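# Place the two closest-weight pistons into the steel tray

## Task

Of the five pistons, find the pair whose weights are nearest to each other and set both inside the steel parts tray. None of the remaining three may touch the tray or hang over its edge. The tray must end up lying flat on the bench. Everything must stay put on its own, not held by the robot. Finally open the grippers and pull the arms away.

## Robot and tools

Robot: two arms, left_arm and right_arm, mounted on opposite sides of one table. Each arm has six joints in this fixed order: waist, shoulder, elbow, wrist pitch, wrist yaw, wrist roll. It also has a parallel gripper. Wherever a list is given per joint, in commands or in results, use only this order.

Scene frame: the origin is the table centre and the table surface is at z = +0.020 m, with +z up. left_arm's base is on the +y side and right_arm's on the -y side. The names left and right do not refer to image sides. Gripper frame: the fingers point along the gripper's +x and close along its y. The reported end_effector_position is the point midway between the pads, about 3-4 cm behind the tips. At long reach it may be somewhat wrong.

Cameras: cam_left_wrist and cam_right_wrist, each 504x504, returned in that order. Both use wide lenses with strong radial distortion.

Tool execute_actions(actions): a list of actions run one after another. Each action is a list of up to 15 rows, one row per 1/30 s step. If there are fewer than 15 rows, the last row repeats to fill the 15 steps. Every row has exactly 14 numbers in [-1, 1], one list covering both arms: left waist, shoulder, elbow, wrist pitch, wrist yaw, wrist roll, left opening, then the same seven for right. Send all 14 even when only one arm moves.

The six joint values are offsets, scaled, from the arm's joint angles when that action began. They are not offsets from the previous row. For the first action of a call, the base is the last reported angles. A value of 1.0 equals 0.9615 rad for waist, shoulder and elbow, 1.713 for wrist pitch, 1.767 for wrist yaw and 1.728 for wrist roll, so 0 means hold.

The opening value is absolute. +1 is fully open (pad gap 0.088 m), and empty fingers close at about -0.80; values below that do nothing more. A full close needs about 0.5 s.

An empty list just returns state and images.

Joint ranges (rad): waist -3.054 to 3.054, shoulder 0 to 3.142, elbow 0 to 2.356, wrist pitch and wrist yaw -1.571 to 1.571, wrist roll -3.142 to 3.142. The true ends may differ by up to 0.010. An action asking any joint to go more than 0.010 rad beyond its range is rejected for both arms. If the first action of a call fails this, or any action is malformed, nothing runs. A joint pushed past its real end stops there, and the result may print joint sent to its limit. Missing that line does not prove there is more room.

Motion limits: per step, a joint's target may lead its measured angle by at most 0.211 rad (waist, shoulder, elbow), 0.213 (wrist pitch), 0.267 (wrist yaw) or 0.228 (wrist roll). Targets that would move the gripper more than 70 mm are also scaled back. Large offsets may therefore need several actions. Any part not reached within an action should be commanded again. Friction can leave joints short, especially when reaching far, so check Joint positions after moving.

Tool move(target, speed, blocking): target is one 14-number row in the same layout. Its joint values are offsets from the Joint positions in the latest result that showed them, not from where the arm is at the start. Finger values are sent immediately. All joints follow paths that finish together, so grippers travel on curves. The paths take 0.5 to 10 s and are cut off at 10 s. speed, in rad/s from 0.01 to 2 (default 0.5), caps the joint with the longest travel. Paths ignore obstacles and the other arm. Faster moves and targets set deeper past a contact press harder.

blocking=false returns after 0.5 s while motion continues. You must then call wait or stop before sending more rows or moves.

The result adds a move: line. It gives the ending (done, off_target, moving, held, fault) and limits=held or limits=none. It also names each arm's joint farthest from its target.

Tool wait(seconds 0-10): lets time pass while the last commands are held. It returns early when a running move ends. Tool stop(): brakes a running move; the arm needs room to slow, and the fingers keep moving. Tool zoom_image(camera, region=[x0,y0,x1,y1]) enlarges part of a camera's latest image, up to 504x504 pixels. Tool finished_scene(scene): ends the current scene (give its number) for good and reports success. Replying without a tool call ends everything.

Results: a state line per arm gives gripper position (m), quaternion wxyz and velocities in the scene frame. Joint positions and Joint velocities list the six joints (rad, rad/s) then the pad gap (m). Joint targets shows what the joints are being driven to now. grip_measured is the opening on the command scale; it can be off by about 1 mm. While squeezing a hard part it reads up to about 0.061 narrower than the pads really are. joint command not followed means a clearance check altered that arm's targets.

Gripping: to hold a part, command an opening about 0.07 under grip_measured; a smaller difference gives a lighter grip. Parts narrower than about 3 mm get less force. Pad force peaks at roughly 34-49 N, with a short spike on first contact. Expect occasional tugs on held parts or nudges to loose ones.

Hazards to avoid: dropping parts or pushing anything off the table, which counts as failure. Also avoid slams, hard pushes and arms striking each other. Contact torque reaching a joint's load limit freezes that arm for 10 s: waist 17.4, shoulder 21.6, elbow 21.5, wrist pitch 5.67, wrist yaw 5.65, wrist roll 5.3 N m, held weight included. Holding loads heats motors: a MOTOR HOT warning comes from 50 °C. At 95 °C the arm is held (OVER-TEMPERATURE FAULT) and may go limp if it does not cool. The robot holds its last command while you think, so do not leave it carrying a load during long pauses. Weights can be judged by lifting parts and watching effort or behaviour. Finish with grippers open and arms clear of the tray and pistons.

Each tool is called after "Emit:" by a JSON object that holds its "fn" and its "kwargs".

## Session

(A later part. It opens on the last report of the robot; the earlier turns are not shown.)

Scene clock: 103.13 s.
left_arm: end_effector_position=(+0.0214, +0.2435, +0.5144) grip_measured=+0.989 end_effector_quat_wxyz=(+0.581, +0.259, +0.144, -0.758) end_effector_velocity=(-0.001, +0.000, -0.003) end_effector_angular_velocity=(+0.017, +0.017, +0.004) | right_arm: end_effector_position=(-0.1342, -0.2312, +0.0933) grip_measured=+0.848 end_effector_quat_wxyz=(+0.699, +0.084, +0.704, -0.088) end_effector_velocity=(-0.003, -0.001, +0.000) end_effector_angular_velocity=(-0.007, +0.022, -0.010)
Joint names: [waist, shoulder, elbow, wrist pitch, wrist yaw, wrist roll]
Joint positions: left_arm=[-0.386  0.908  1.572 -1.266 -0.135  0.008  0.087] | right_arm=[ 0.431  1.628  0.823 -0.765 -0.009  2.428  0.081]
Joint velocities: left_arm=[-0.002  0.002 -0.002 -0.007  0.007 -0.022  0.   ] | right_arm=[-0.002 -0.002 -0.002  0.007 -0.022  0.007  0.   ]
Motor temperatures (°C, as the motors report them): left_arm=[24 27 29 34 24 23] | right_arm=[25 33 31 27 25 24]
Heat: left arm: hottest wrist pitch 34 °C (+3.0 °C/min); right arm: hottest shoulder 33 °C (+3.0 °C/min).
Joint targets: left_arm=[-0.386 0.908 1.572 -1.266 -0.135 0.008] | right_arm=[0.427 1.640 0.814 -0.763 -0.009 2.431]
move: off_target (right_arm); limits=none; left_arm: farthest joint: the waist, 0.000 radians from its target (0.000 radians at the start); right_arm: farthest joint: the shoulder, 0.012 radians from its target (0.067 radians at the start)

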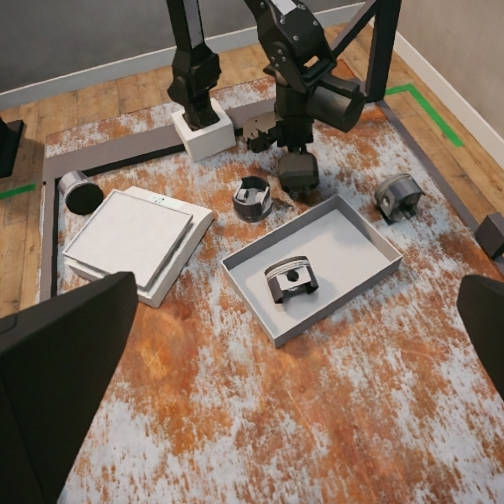

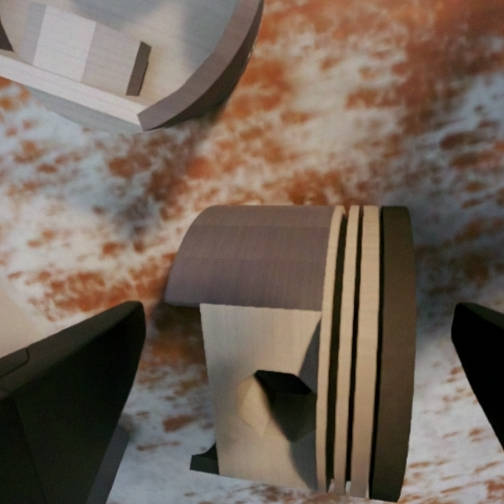

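Emit:
{"fn": "execute_actions", "kwargs": {"actions": [[[0,0,0,0,0,0,1,0,0,0,0,0,0,0.78],[0,0,0,0,0,0,1,0,0,0,0,0,0,0.71],[0,0,0,0,0,0,1,0,0,0,0,0,0,0.64],[0,0,0,0,0,0,1,0,0,0,0,0,0,0.57],[0,0,0,0,0,0,1,0,0,0,0,0,0,0.5],[0,0,0,0,0,0,1,0,0,0,0,0,0,0.45],[0,0,0,0,0,0,1,0,0,0,0,0,0,0.4],[0,0,0,0,0,0,1,0,0,0,0,0,0,0.35],[0,0,0,0,0,0,1,0,0,0,0,0,0,0.3],[0,0,0,0,0,0,1,0,0,0,0,0,0,0.25],[0,0,0,0,0,0,1,0,0,0,0,0,0,0.2],[0,0,0,0,0,0,1,0,0,0,0,0,0,0.15],[0,0,0,0,0,0,1,0,0,0,0,0,0,0.1],[0,0,0,0,0,0,1,0,0,0,0,0,0,0.06],[0,0,0,0,0,0,1,0,0,0,0,0,0,0.02]],[[0,0,0,0,0,0,1,0,0,0,0,0,0,-0.02],[0,0,0,0,0,0,1,0,0,0,0,0,0,-0.06],[0,0,0,0,0,0,1,0,0,0,0,0,0,-0.1],[0,0,0,0,0,0,1,0,0,0,0,0,0,-0.14]]]}}

Emit:
{"fn": "zoom_image", "kwargs": {"camera": "cam_left_wrist", "region": [200, 160, 440, 360]}}

Scene clock: 104.80 s.
left_arm: end_effector_position=(+0.0214, +0.2435, +0.5144) grip_measured=+0.989 end_effector_quat_wxyz=(+0.581, +0.259, +0.144, -0.758) end_effector_velocity=(+0.002, +0.001, -0.002) end_effector_angular_velocity=(+0.004, -0.013, +0.004) | right_arm: end_effector_position=(-0.1341, -0.2321, +0.0931) grip_measured=-0.012 end_effector_quat_wxyz=(+0.700, +0.082, +0.704, -0.090) end_effector_velocity=(-0.004, +0.001, +0.001) end_effector_angular_velocity=(-0.003, +0.025, +0.005)
Joint names: [waist, shoulder, elbow, wrist pitch, wrist yaw, wrist roll]
Joint positions: left_arm=[-0.386  0.908  1.572 -1.266 -0.135  0.008  0.087] | right_arm=[ 0.432  1.629  0.822 -0.768 -0.012  2.428  0.038]
Joint velocities: left_arm=[ 0.002 -0.002 -0.002 -0.007 -0.007  0.007  0.   ] | right_arm=[-0.002 -0.002  0.002  0.007 -0.022 -0.007 -0.   ]
Motor temperatures (°C, as the motors report them): left_arm=[24 27 29 34 24 23] | right_arm=[25 33 31 27 25 24]
Heat: left arm: hottest wrist pitch 34 °C (+3.0 °C/min); right arm: hottest shoulder 33 °C (+3.0 °C/min).
Joint targets: left_arm=[-0.386 0.908 1.572 -1.266 -0.135 0.008] | right_arm=[0.431 1.629 0.822 -0.765 -0.009 2.428]

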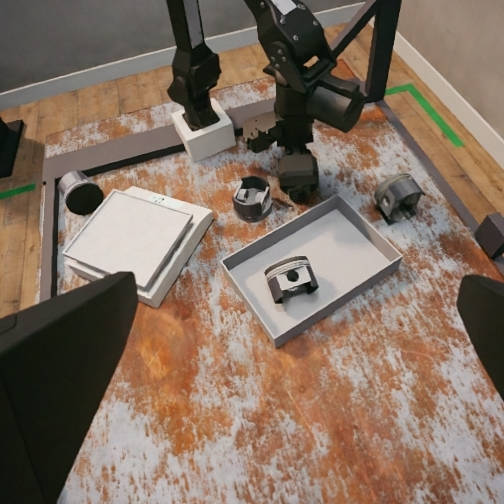

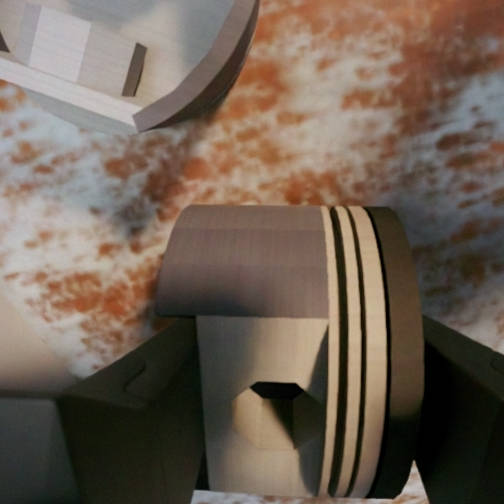

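Region (200, 160, 440, 360) of cam_left_wrist's 504x504 image, scaled by 2.100, with more detail than that image has.

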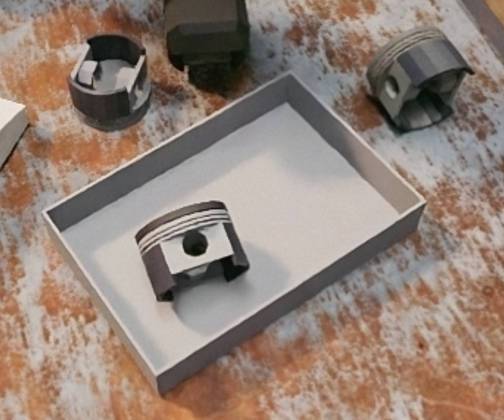

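Emit:
{"fn": "move", "kwargs": {"target": [0,0,0,0,0,0,1,0,-0.041,0.27,-0.158,0,-0.145,-0.14], "speed": 0.5}}

Scene clock: 106.77 s.
left_arm: end_effector_position=(+0.0214, +0.2435, +0.5144) grip_measured=+0.989 end_effector_quat_wxyz=(+0.581, +0.259, +0.144, -0.758) end_effector_velocity=(+0.000, -0.000, -0.004) end_effector_angular_velocity=(+0.016, -0.005, +0.008) | right_arm: end_effector_position=(-0.1474, -0.2133, +0.1561) grip_measured=-0.012 end_effector_quat_wxyz=(+0.703, -0.003, +0.711, -0.000) end_effector_velocity=(+0.001, -0.002, +0.000) end_effector_angular_velocity=(-0.010, +0.002, +0.005)
Joint names: [waist, shoulder, elbow, wrist pitch, wrist yaw, wrist roll]
Joint positions: left_arm=[-0.386  0.908  1.572 -1.266 -0.135  0.008  0.087] | right_arm=[ 0.432  1.602  1.07  -1.036 -0.012  2.181  0.038]
Joint velocities: left_arm=[-0.002  0.002 -0.007 -0.007 -0.007 -0.007 -0.   ] | right_arm=[-0.002 -0.002 -0.002 -0.007 -0.007 -0.007  0.   ]
Motor temperatures (°C, as the motors report them): left_arm=[24 27 29 34 24 23] | right_arm=[25 33 31 27 25 24]
Heat: left arm: hottest wrist pitch 34 °C (+3.0 °C/min); right arm: hottest shoulder 33 °C (+3.0 °C/min).
Joint targets: left_arm=[-0.386 0.908 1.572 -1.266 -0.135 0.008] | right_arm=[0.432 1.589 1.082 -1.039 -0.012 2.177]
move: off_target (right_arm); limits=none; left_arm: farthest joint: the waist, 0.000 radians from its target (0.000 radians at the start); right_arm: farthest joint: the shoulder, 0.012 radians from its target (0.039 radians at the start)

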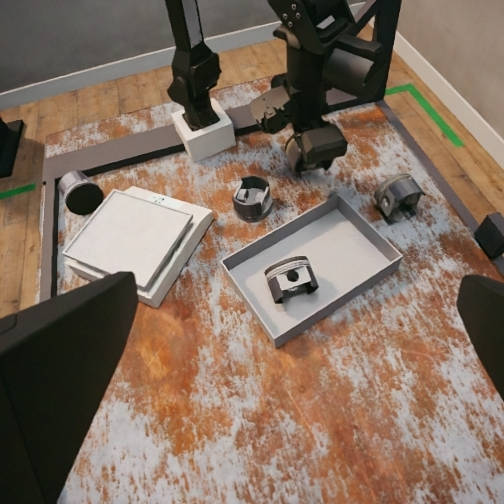

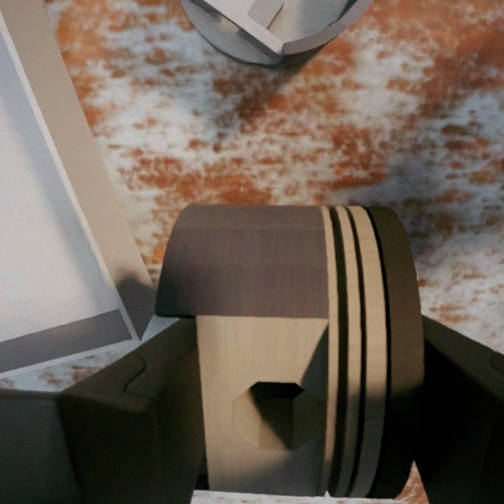

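Emit:
{"fn": "move", "kwargs": {"target": [0,0,0,0,0,0,1,-0.234,0.552,0.694,-0.082,0,-0.284,-0.14], "speed": 0.7}}

Scene clock: 108.77 s.
left_arm: end_effector_position=(+0.0214, +0.2435, +0.5144) grip_measured=+0.989 end_effector_quat_wxyz=(+0.581, +0.259, +0.144, -0.758) end_effector_velocity=(+0.004, +0.002, +0.001) end_effector_angular_velocity=(-0.006, -0.005, +0.020) | right_arm: end_effector_position=(-0.1470, -0.0573, +0.1512) grip_measured=-0.012 end_effector_quat_wxyz=(+0.697, -0.095, +0.705, +0.094) end_effector_velocity=(+0.001, -0.002, -0.003) end_effector_angular_velocity=(-0.019, +0.000, -0.010)
Joint names: [waist, shoulder, elbow, wrist pitch, wrist yaw, wrist roll]
Joint positions: left_arm=[-0.386  0.908  1.572 -1.266 -0.135  0.008  0.087] | right_arm=[ 0.209  2.12   1.725 -1.174 -0.012  1.693  0.038]
Joint velocities: left_arm=[-0.002 -0.007  0.002 -0.007 -0.022 -0.007 -0.   ] | right_arm=[-0.002  0.007 -0.002 -0.007 -0.007  0.007  0.   ]
Motor temperatures (°C, as the motors report them): left_arm=[24 27 29 34 24 23] | right_arm=[25 33 32 27 25 24]
Heat: left arm: hottest wrist pitch 34 °C (+2.0 °C/min); right arm: hottest shoulder 33 °C (+3.0 °C/min).
Joint targets: left_arm=[-0.386 0.908 1.572 -1.266 -0.135 0.008] | right_arm=[0.207 2.133 1.737 -1.176 -0.012 1.690]
move: off_target (right_arm); limits=none; left_arm: farthest joint: the waist, 0.000 radians from its target (0.000 radians at the start); right_arm: farthest joint: the shoulder, 0.013 radians from its target (0.531 radians at the start)

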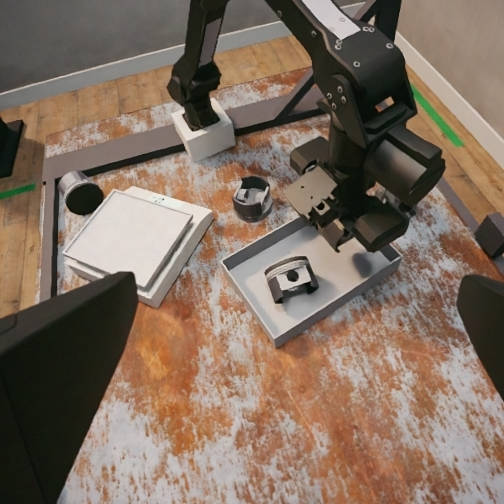

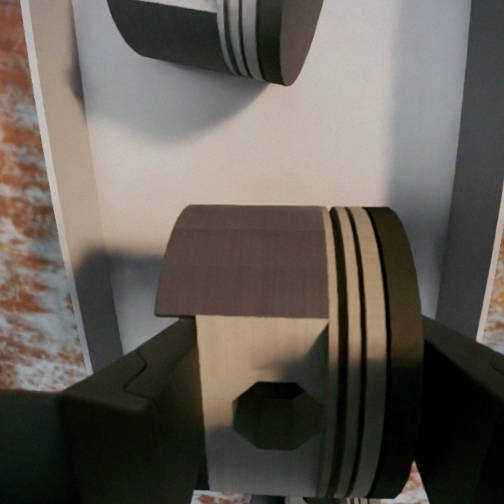

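Emit:
{"fn": "move", "kwargs": {"target": [0,0,0,0,0,0,1,0,0.058,-0.134,0.099,0,0,-0.14], "speed": 0.2}}

Scene clock: 110.80 s.
left_arm: end_effector_position=(+0.0214, +0.2435, +0.5144) grip_measured=+0.989 end_effector_quat_wxyz=(+0.581, +0.259, +0.144, -0.758) end_effector_velocity=(+0.001, -0.000, -0.002) end_effector_angular_velocity=(+0.011, -0.003, +0.008) | right_arm: end_effector_position=(-0.1470, -0.0574, +0.1038) grip_measured=-0.012 end_effector_quat_wxyz=(+0.697, -0.095, +0.705, +0.094) end_effector_velocity=(-0.003, -0.004, +0.000) end_effector_angular_velocity=(-0.015, +0.018, -0.005)
Joint names: [waist, shoulder, elbow, wrist pitch, wrist yaw, wrist roll]
Joint positions: left_arm=[-0.386  0.908  1.572 -1.266 -0.135  0.008  0.087] | right_arm=[ 0.209  2.164  1.602 -1.006 -0.012  1.693  0.038]
Joint velocities: left_arm=[-0.002  0.002 -0.002 -0.007 -0.007 -0.007 -0.   ] | right_arm=[ 0.002 -0.002 -0.002 -0.007 -0.022  0.007 -0.   ]
Motor temperatures (°C, as the motors report them): left_arm=[24 27 29 34 24 23] | right_arm=[25 33 32 27 25 24]
Heat: left arm: hottest wrist pitch 34 °C (+2.0 °C/min); right arm: hottest shoulder 33 °C (+3.0 °C/min).
Joint targets: left_arm=[-0.386 0.908 1.572 -1.266 -0.135 0.008] | right_arm=[0.209 2.176 1.596 -1.004 -0.012 1.693]
move: off_target (right_arm); limits=none; left_arm: farthest joint: the waist, 0.000 radians from its target (0.000 radians at the start); right_arm: farthest joint: the shoulder, 0.011 radians from its target (0.056 radians at the start)

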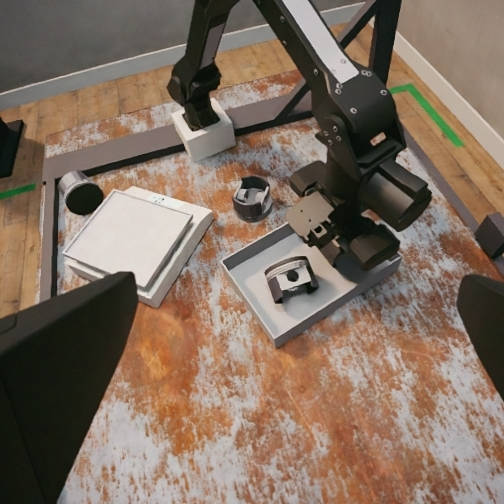

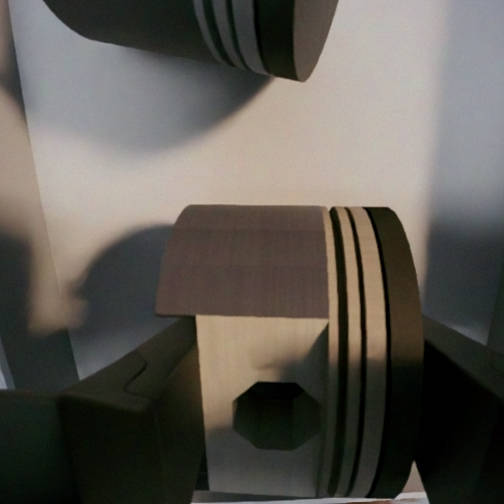

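Emit:
{"fn": "move", "kwargs": {"target": [0,0,0,0,0,0,1,0,0.018,-0.021,0.011,0,0,-0.14], "speed": 0.04}}

Scene clock: 111.83 s.
left_arm: end_effector_position=(+0.0214, +0.2435, +0.5144) grip_measured=+0.989 end_effector_quat_wxyz=(+0.581, +0.259, +0.144, -0.758) end_effector_velocity=(+0.003, +0.003, -0.004) end_effector_angular_velocity=(+0.020, -0.006, +0.013) | right_arm: end_effector_position=(-0.1471, -0.0571, +0.1015) grip_measured=-0.012 end_effector_quat_wxyz=(+0.696, -0.093, +0.705, +0.096) end_effector_velocity=(+0.003, -0.001, +0.000) end_effector_angular_velocity=(+0.002, -0.023, +0.010)
Joint names: [waist, shoulder, elbow, wrist pitch, wrist yaw, wrist roll]
Joint positions: left_arm=[-0.386  0.908  1.572 -1.266 -0.135  0.008  0.087] | right_arm=[ 0.209  2.164  1.592 -0.992 -0.012  1.693  0.038]
Joint velocities: left_arm=[ 0.002 -0.002 -0.002 -0.022 -0.007 -0.007 -0.   ] | right_arm=[ 0.002 -0.002 -0.002 -0.007  0.022 -0.007 -0.   ]
Motor temperatures (°C, as the motors report them): left_arm=[24 27 29 34 24 23] | right_arm=[25 33 32 27 25 24]
Heat: left arm: hottest wrist pitch 34 °C (+2.0 °C/min); right arm: hottest shoulder 33 °C (+3.0 °C/min).
Joint targets: left_arm=[-0.386 0.908 1.572 -1.266 -0.135 0.008] | right_arm=[0.209 2.182 1.582 -0.987 -0.012 1.693]
move: off_target (right_arm); limits=none; left_arm: farthest joint: the waist, 0.000 radians from its target (0.000 radians at the start); right_arm: farthest joint: the shoulder, 0.017 radians from its target (0.017 radians at the start)

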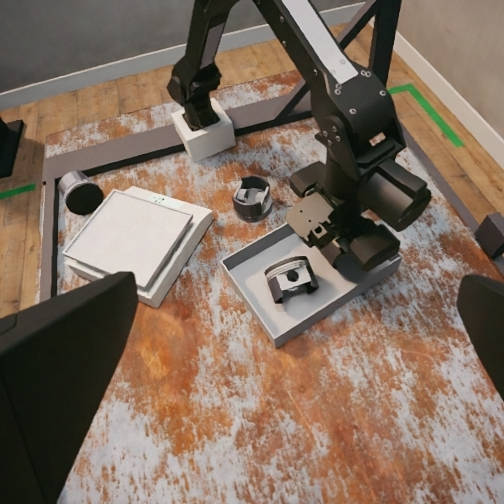

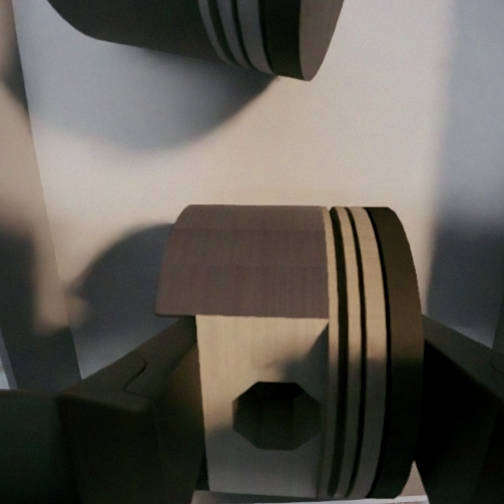

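Contact. Release fully before lifting.

Emit:
{"fn": "execute_actions", "kwargs": {"actions": [[[0,0,0,0,0,0,1,0,0,0,0,0,0,-0.06],[0,0,0,0,0,0,1,0,0,0,0,0,0,-0.02],[0,0,0,0,0,0,1,0,0,0,0,0,0,0.02],[0,0,0,0,0,0,1,0,0,0,0,0,0,0.06],[0,0,0,0,0,0,1,0,0,0,0,0,0,0.1],[0,0,0,0,0,0,1,0,0,0,0,0,0,0.14],[0,0,0,0,0,0,1,0,0,0,0,0,0,0.18],[0,0,0,0,0,0,1,0,0,0,0,0,0,0.24],[0,0,0,0,0,0,1,0,0,0,0,0,0,0.3],[0,0,0,0,0,0,1,0,0,0,0,0,0,0.38],[0,0,0,0,0,0,1,0,0,0,0,0,0,0.46],[0,0,0,0,0,0,1,0,0,0,0,0,0,0.56],[0,0,0,0,0,0,1,0,0,0,0,0,0,0.68],[0,0,0,0,0,0,1,0,0,0,0,0,0,0.8],[0,0,0,0,0,0,1,0,0,0,0,0,0,1]]]}}

Emit:
{"fn": "wait", "kwargs": {"seconds": 0.4}}

Scene clock: 113.07 s.
left_arm: end_effector_position=(+0.0214, +0.2435, +0.5144) grip_measured=+0.989 end_effector_quat_wxyz=(+0.581, +0.259, +0.144, -0.758) end_effector_velocity=(+0.002, +0.001, -0.002) end_effector_angular_velocity=(+0.012, +0.023, +0.029) | right_arm: end_effector_position=(-0.1471, -0.0571, +0.1014) grip_measured=+0.621 end_effector_quat_wxyz=(+0.696, -0.093, +0.705, +0.096) end_effector_velocity=(+0.003, -0.003, +0.002) end_effector_angular_velocity=(-0.018, +0.000, +0.015)
Joint names: [waist, shoulder, elbow, wrist pitch, wrist yaw, wrist roll]
Joint positions: left_arm=[-0.386  0.908  1.572 -1.266 -0.135  0.008  0.087] | right_arm=[ 0.209  2.164  1.592 -0.991 -0.012  1.693  0.069]
Joint velocities: left_arm=[ 0.002 -0.002 -0.002 -0.007 -0.007 -0.037 -0.   ] | right_arm=[-0.007 -0.002  0.002 -0.022 -0.007 -0.022  0.174]
Motor temperatures (°C, as the motors report them): left_arm=[24 27 29 34 24 23] | right_arm=[25 33 32 27 25 24]
Heat: left arm: hottest wrist pitch 34 °C (+2.0 °C/min); right arm: hottest shoulder 33 °C (+3.0 °C/min).
Joint targets: left_arm=[-0.386 0.908 1.572 -1.266 -0.135 0.008] | right_arm=[0.209 2.164 1.592 -0.992 -0.012 1.693]

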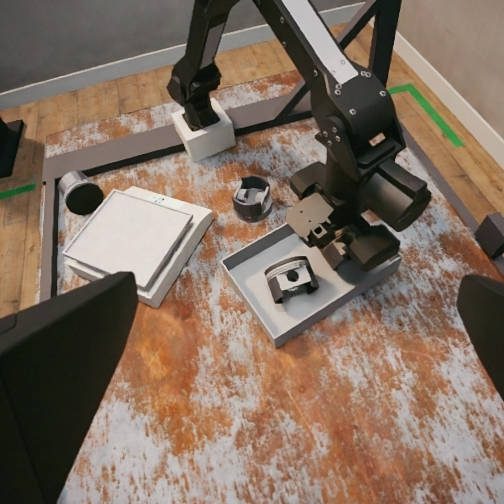

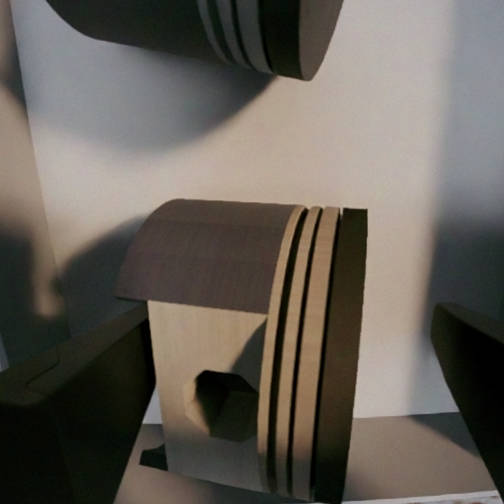

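Scene clock: 113.47 s.
left_arm: end_effector_position=(+0.0214, +0.2435, +0.5144) grip_measured=+0.989 end_effector_quat_wxyz=(+0.581, +0.259, +0.144, -0.758) end_effector_velocity=(+0.003, +0.001, -0.001) end_effector_angular_velocity=(+0.003, -0.008, +0.020) | right_arm: end_effector_position=(-0.1471, -0.0571, +0.1014) grip_measured=+0.991 end_effector_quat_wxyz=(+0.696, -0.093, +0.705, +0.096) end_effector_velocity=(+0.002, -0.005, +0.000) end_effector_angular_velocity=(-0.023, -0.002, +0.005)
Joint names: [waist, shoulder, elbow, wrist pitch, wrist yaw, wrist roll]
Joint positions: left_arm=[-0.386  0.908  1.572 -1.266 -0.135  0.008  0.087] | right_arm=[ 0.209  2.164  1.592 -0.991 -0.012  1.693  0.088]
Joint velocities: left_arm=[-0.002 -0.002 -0.002 -0.007 -0.022 -0.007 -0.   ] | right_arm=[-0.002 -0.002 -0.002 -0.022 -0.007 -0.007  0.005]
Motor temperatures (°C, as the motors report them): left_arm=[24 27 29 34 24 23] | right_arm=[25 33 32 27 25 24]
Heat: left arm: hottest wrist pitch 34 °C (+2.0 °C/min); right arm: hottest shoulder 33 °C (+3.0 °C/min).
Joint targets: left_arm=[-0.386 0.908 1.572 -1.266 -0.135 0.008] | right_arm=[0.209 2.164 1.592 -0.992 -0.012 1.693]
wait: 0.40 s; no rest

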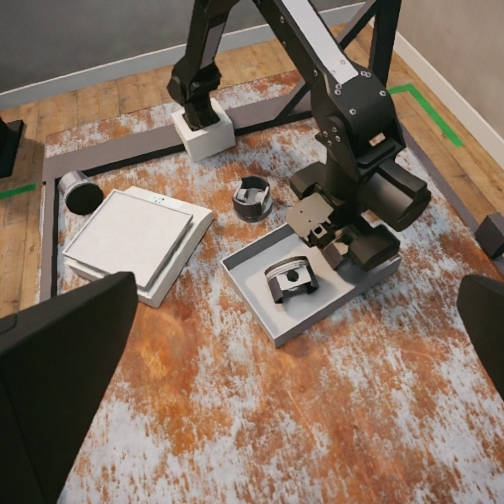

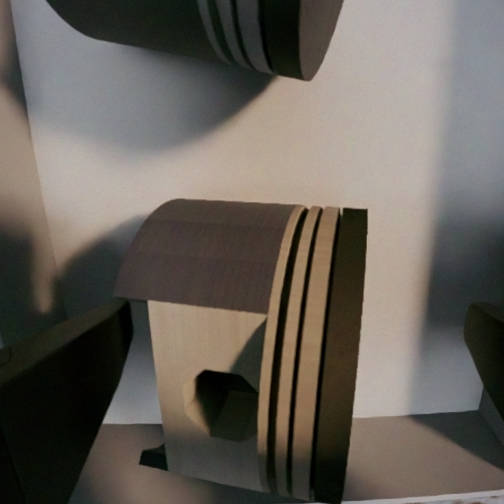

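Emit:
{"fn": "move", "kwargs": {"target": [0,0,0,0,0,0,1,0,-0.056,0.2,-0.14,0,0,1], "speed": 0.4}}

Emit:
{"fn": "move", "kwargs": {"target": [0,0,0,0,0,0,1,0,-0.8,-0.6,0,0,0,1], "speed": 0.9}}

Scene clock: 114.93 s.
left_arm: end_effector_position=(+0.0214, +0.2435, +0.5144) grip_measured=+0.989 end_effector_quat_wxyz=(+0.581, +0.259, +0.144, -0.758) end_effector_velocity=(+0.000, +0.001, -0.002) end_effector_angular_velocity=(+0.007, -0.001, +0.003) | right_arm: end_effector_position=(-0.1475, -0.0563, +0.1635) grip_measured=+1.000 end_effector_quat_wxyz=(+0.697, -0.096, +0.704, +0.093) end_effector_velocity=(+0.002, -0.005, +0.000) end_effector_angular_velocity=(-0.023, -0.002, +0.005)
Joint names: [waist, shoulder, elbow, wrist pitch, wrist yaw, wrist roll]
Joint positions: left_arm=[-0.386  0.908  1.572 -1.266 -0.135  0.008  0.087] | right_arm=[ 0.209  2.122  1.777 -1.228 -0.012  1.693  0.088]
Joint velocities: left_arm=[-0.007 -0.002 -0.002 -0.007 -0.007 -0.007 -0.   ] | right_arm=[-0.002 -0.002 -0.002 -0.022 -0.007 -0.007  0.   ]
Motor temperatures (°C, as the motors report them): left_arm=[24 27 29 34 24 23] | right_arm=[25 33 32 27 25 24]
Heat: left arm: hottest wrist pitch 34 °C (+2.0 °C/min); right arm: hottest shoulder 33 °C (+3.0 °C/min).
Joint targets: left_arm=[-0.386 0.908 1.572 -1.266 -0.135 0.008] | right_arm=[0.209 2.111 1.784 -1.231 -0.012 1.693]
move: off_target (right_arm); limits=none; left_arm: farthest joint: the waist, 0.000 radians from its target (0.000 radians at the start); right_arm: farthest joint: the shoulder, 0.011 radians from its target (0.054 radians at the start)

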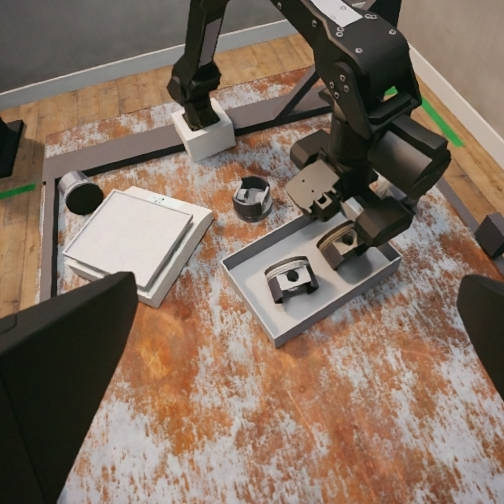

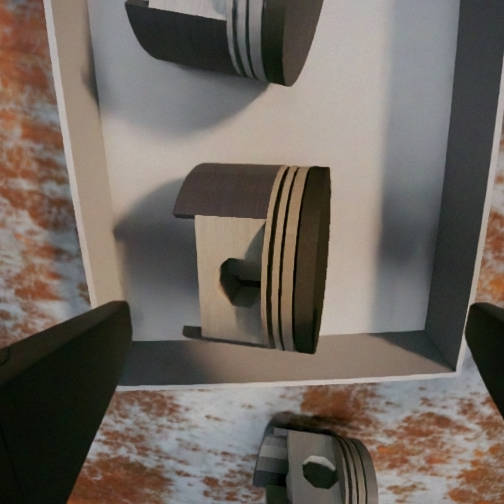

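Scene clock: 116.57 s.
left_arm: end_effector_position=(+0.0214, +0.2435, +0.5144) grip_measured=+0.989 end_effector_quat_wxyz=(+0.581, +0.259, +0.144, -0.758) end_effector_velocity=(-0.000, +0.001, -0.002) end_effector_angular_velocity=(+0.007, -0.005, -0.008) | right_arm: end_effector_position=(-0.0901, -0.1957, +0.2495) grip_measured=+1.000 end_effector_quat_wxyz=(+0.677, -0.030, +0.719, +0.159) end_effector_velocity=(+0.001, +0.000, -0.000) end_effector_angular_velocity=(+0.006, +0.006, +0.016)
Joint names: [waist, shoulder, elbow, wrist pitch, wrist yaw, wrist roll]
Joint positions: left_arm=[-0.386  0.908  1.572 -1.266 -0.135  0.008  0.087] | right_arm=[ 0.209  1.361  1.21  -1.229 -0.012  1.693  0.088]
Joint velocities: left_arm=[ 0.002 -0.002 -0.002 -0.007  0.007  0.007 -0.   ] | right_arm=[-0.007 -0.007 -0.007  0.007 -0.007 -0.022  0.   ]
Motor temperatures (°C, as the motors report them): left_arm=[24 27 29 34 24 23] | right_arm=[25 34 32 27 25 24]
Heat: left arm: hottest wrist pitch 34 °C (+2.0 °C/min); right arm: hottest shoulder 34 °C (+4.0 °C/min).
Joint targets: left_arm=[-0.386 0.908 1.572 -1.266 -0.135 0.008] | right_arm=[0.209 1.352 1.200 -1.228 -0.012 1.693]
move: done; limits=none; left_arm: farthest joint: the waist, 0.000 radians from its target (0.000 radians at the start); right_arm: farthest joint: the elbow, 0.010 radians from its target (0.577 radians at the start)

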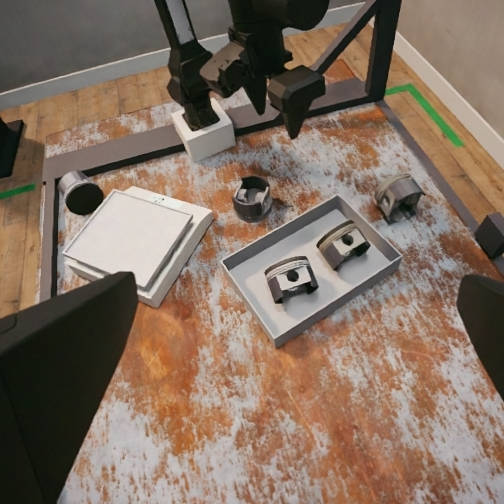

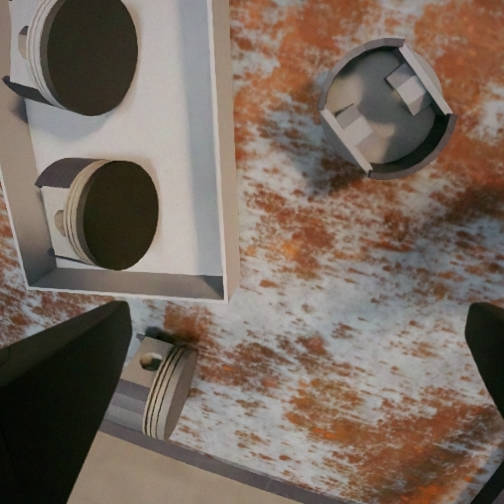

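Emit:
{"fn": "finished_scene", "kwargs": {"scene": 2}}

The scene is finished: the task was done.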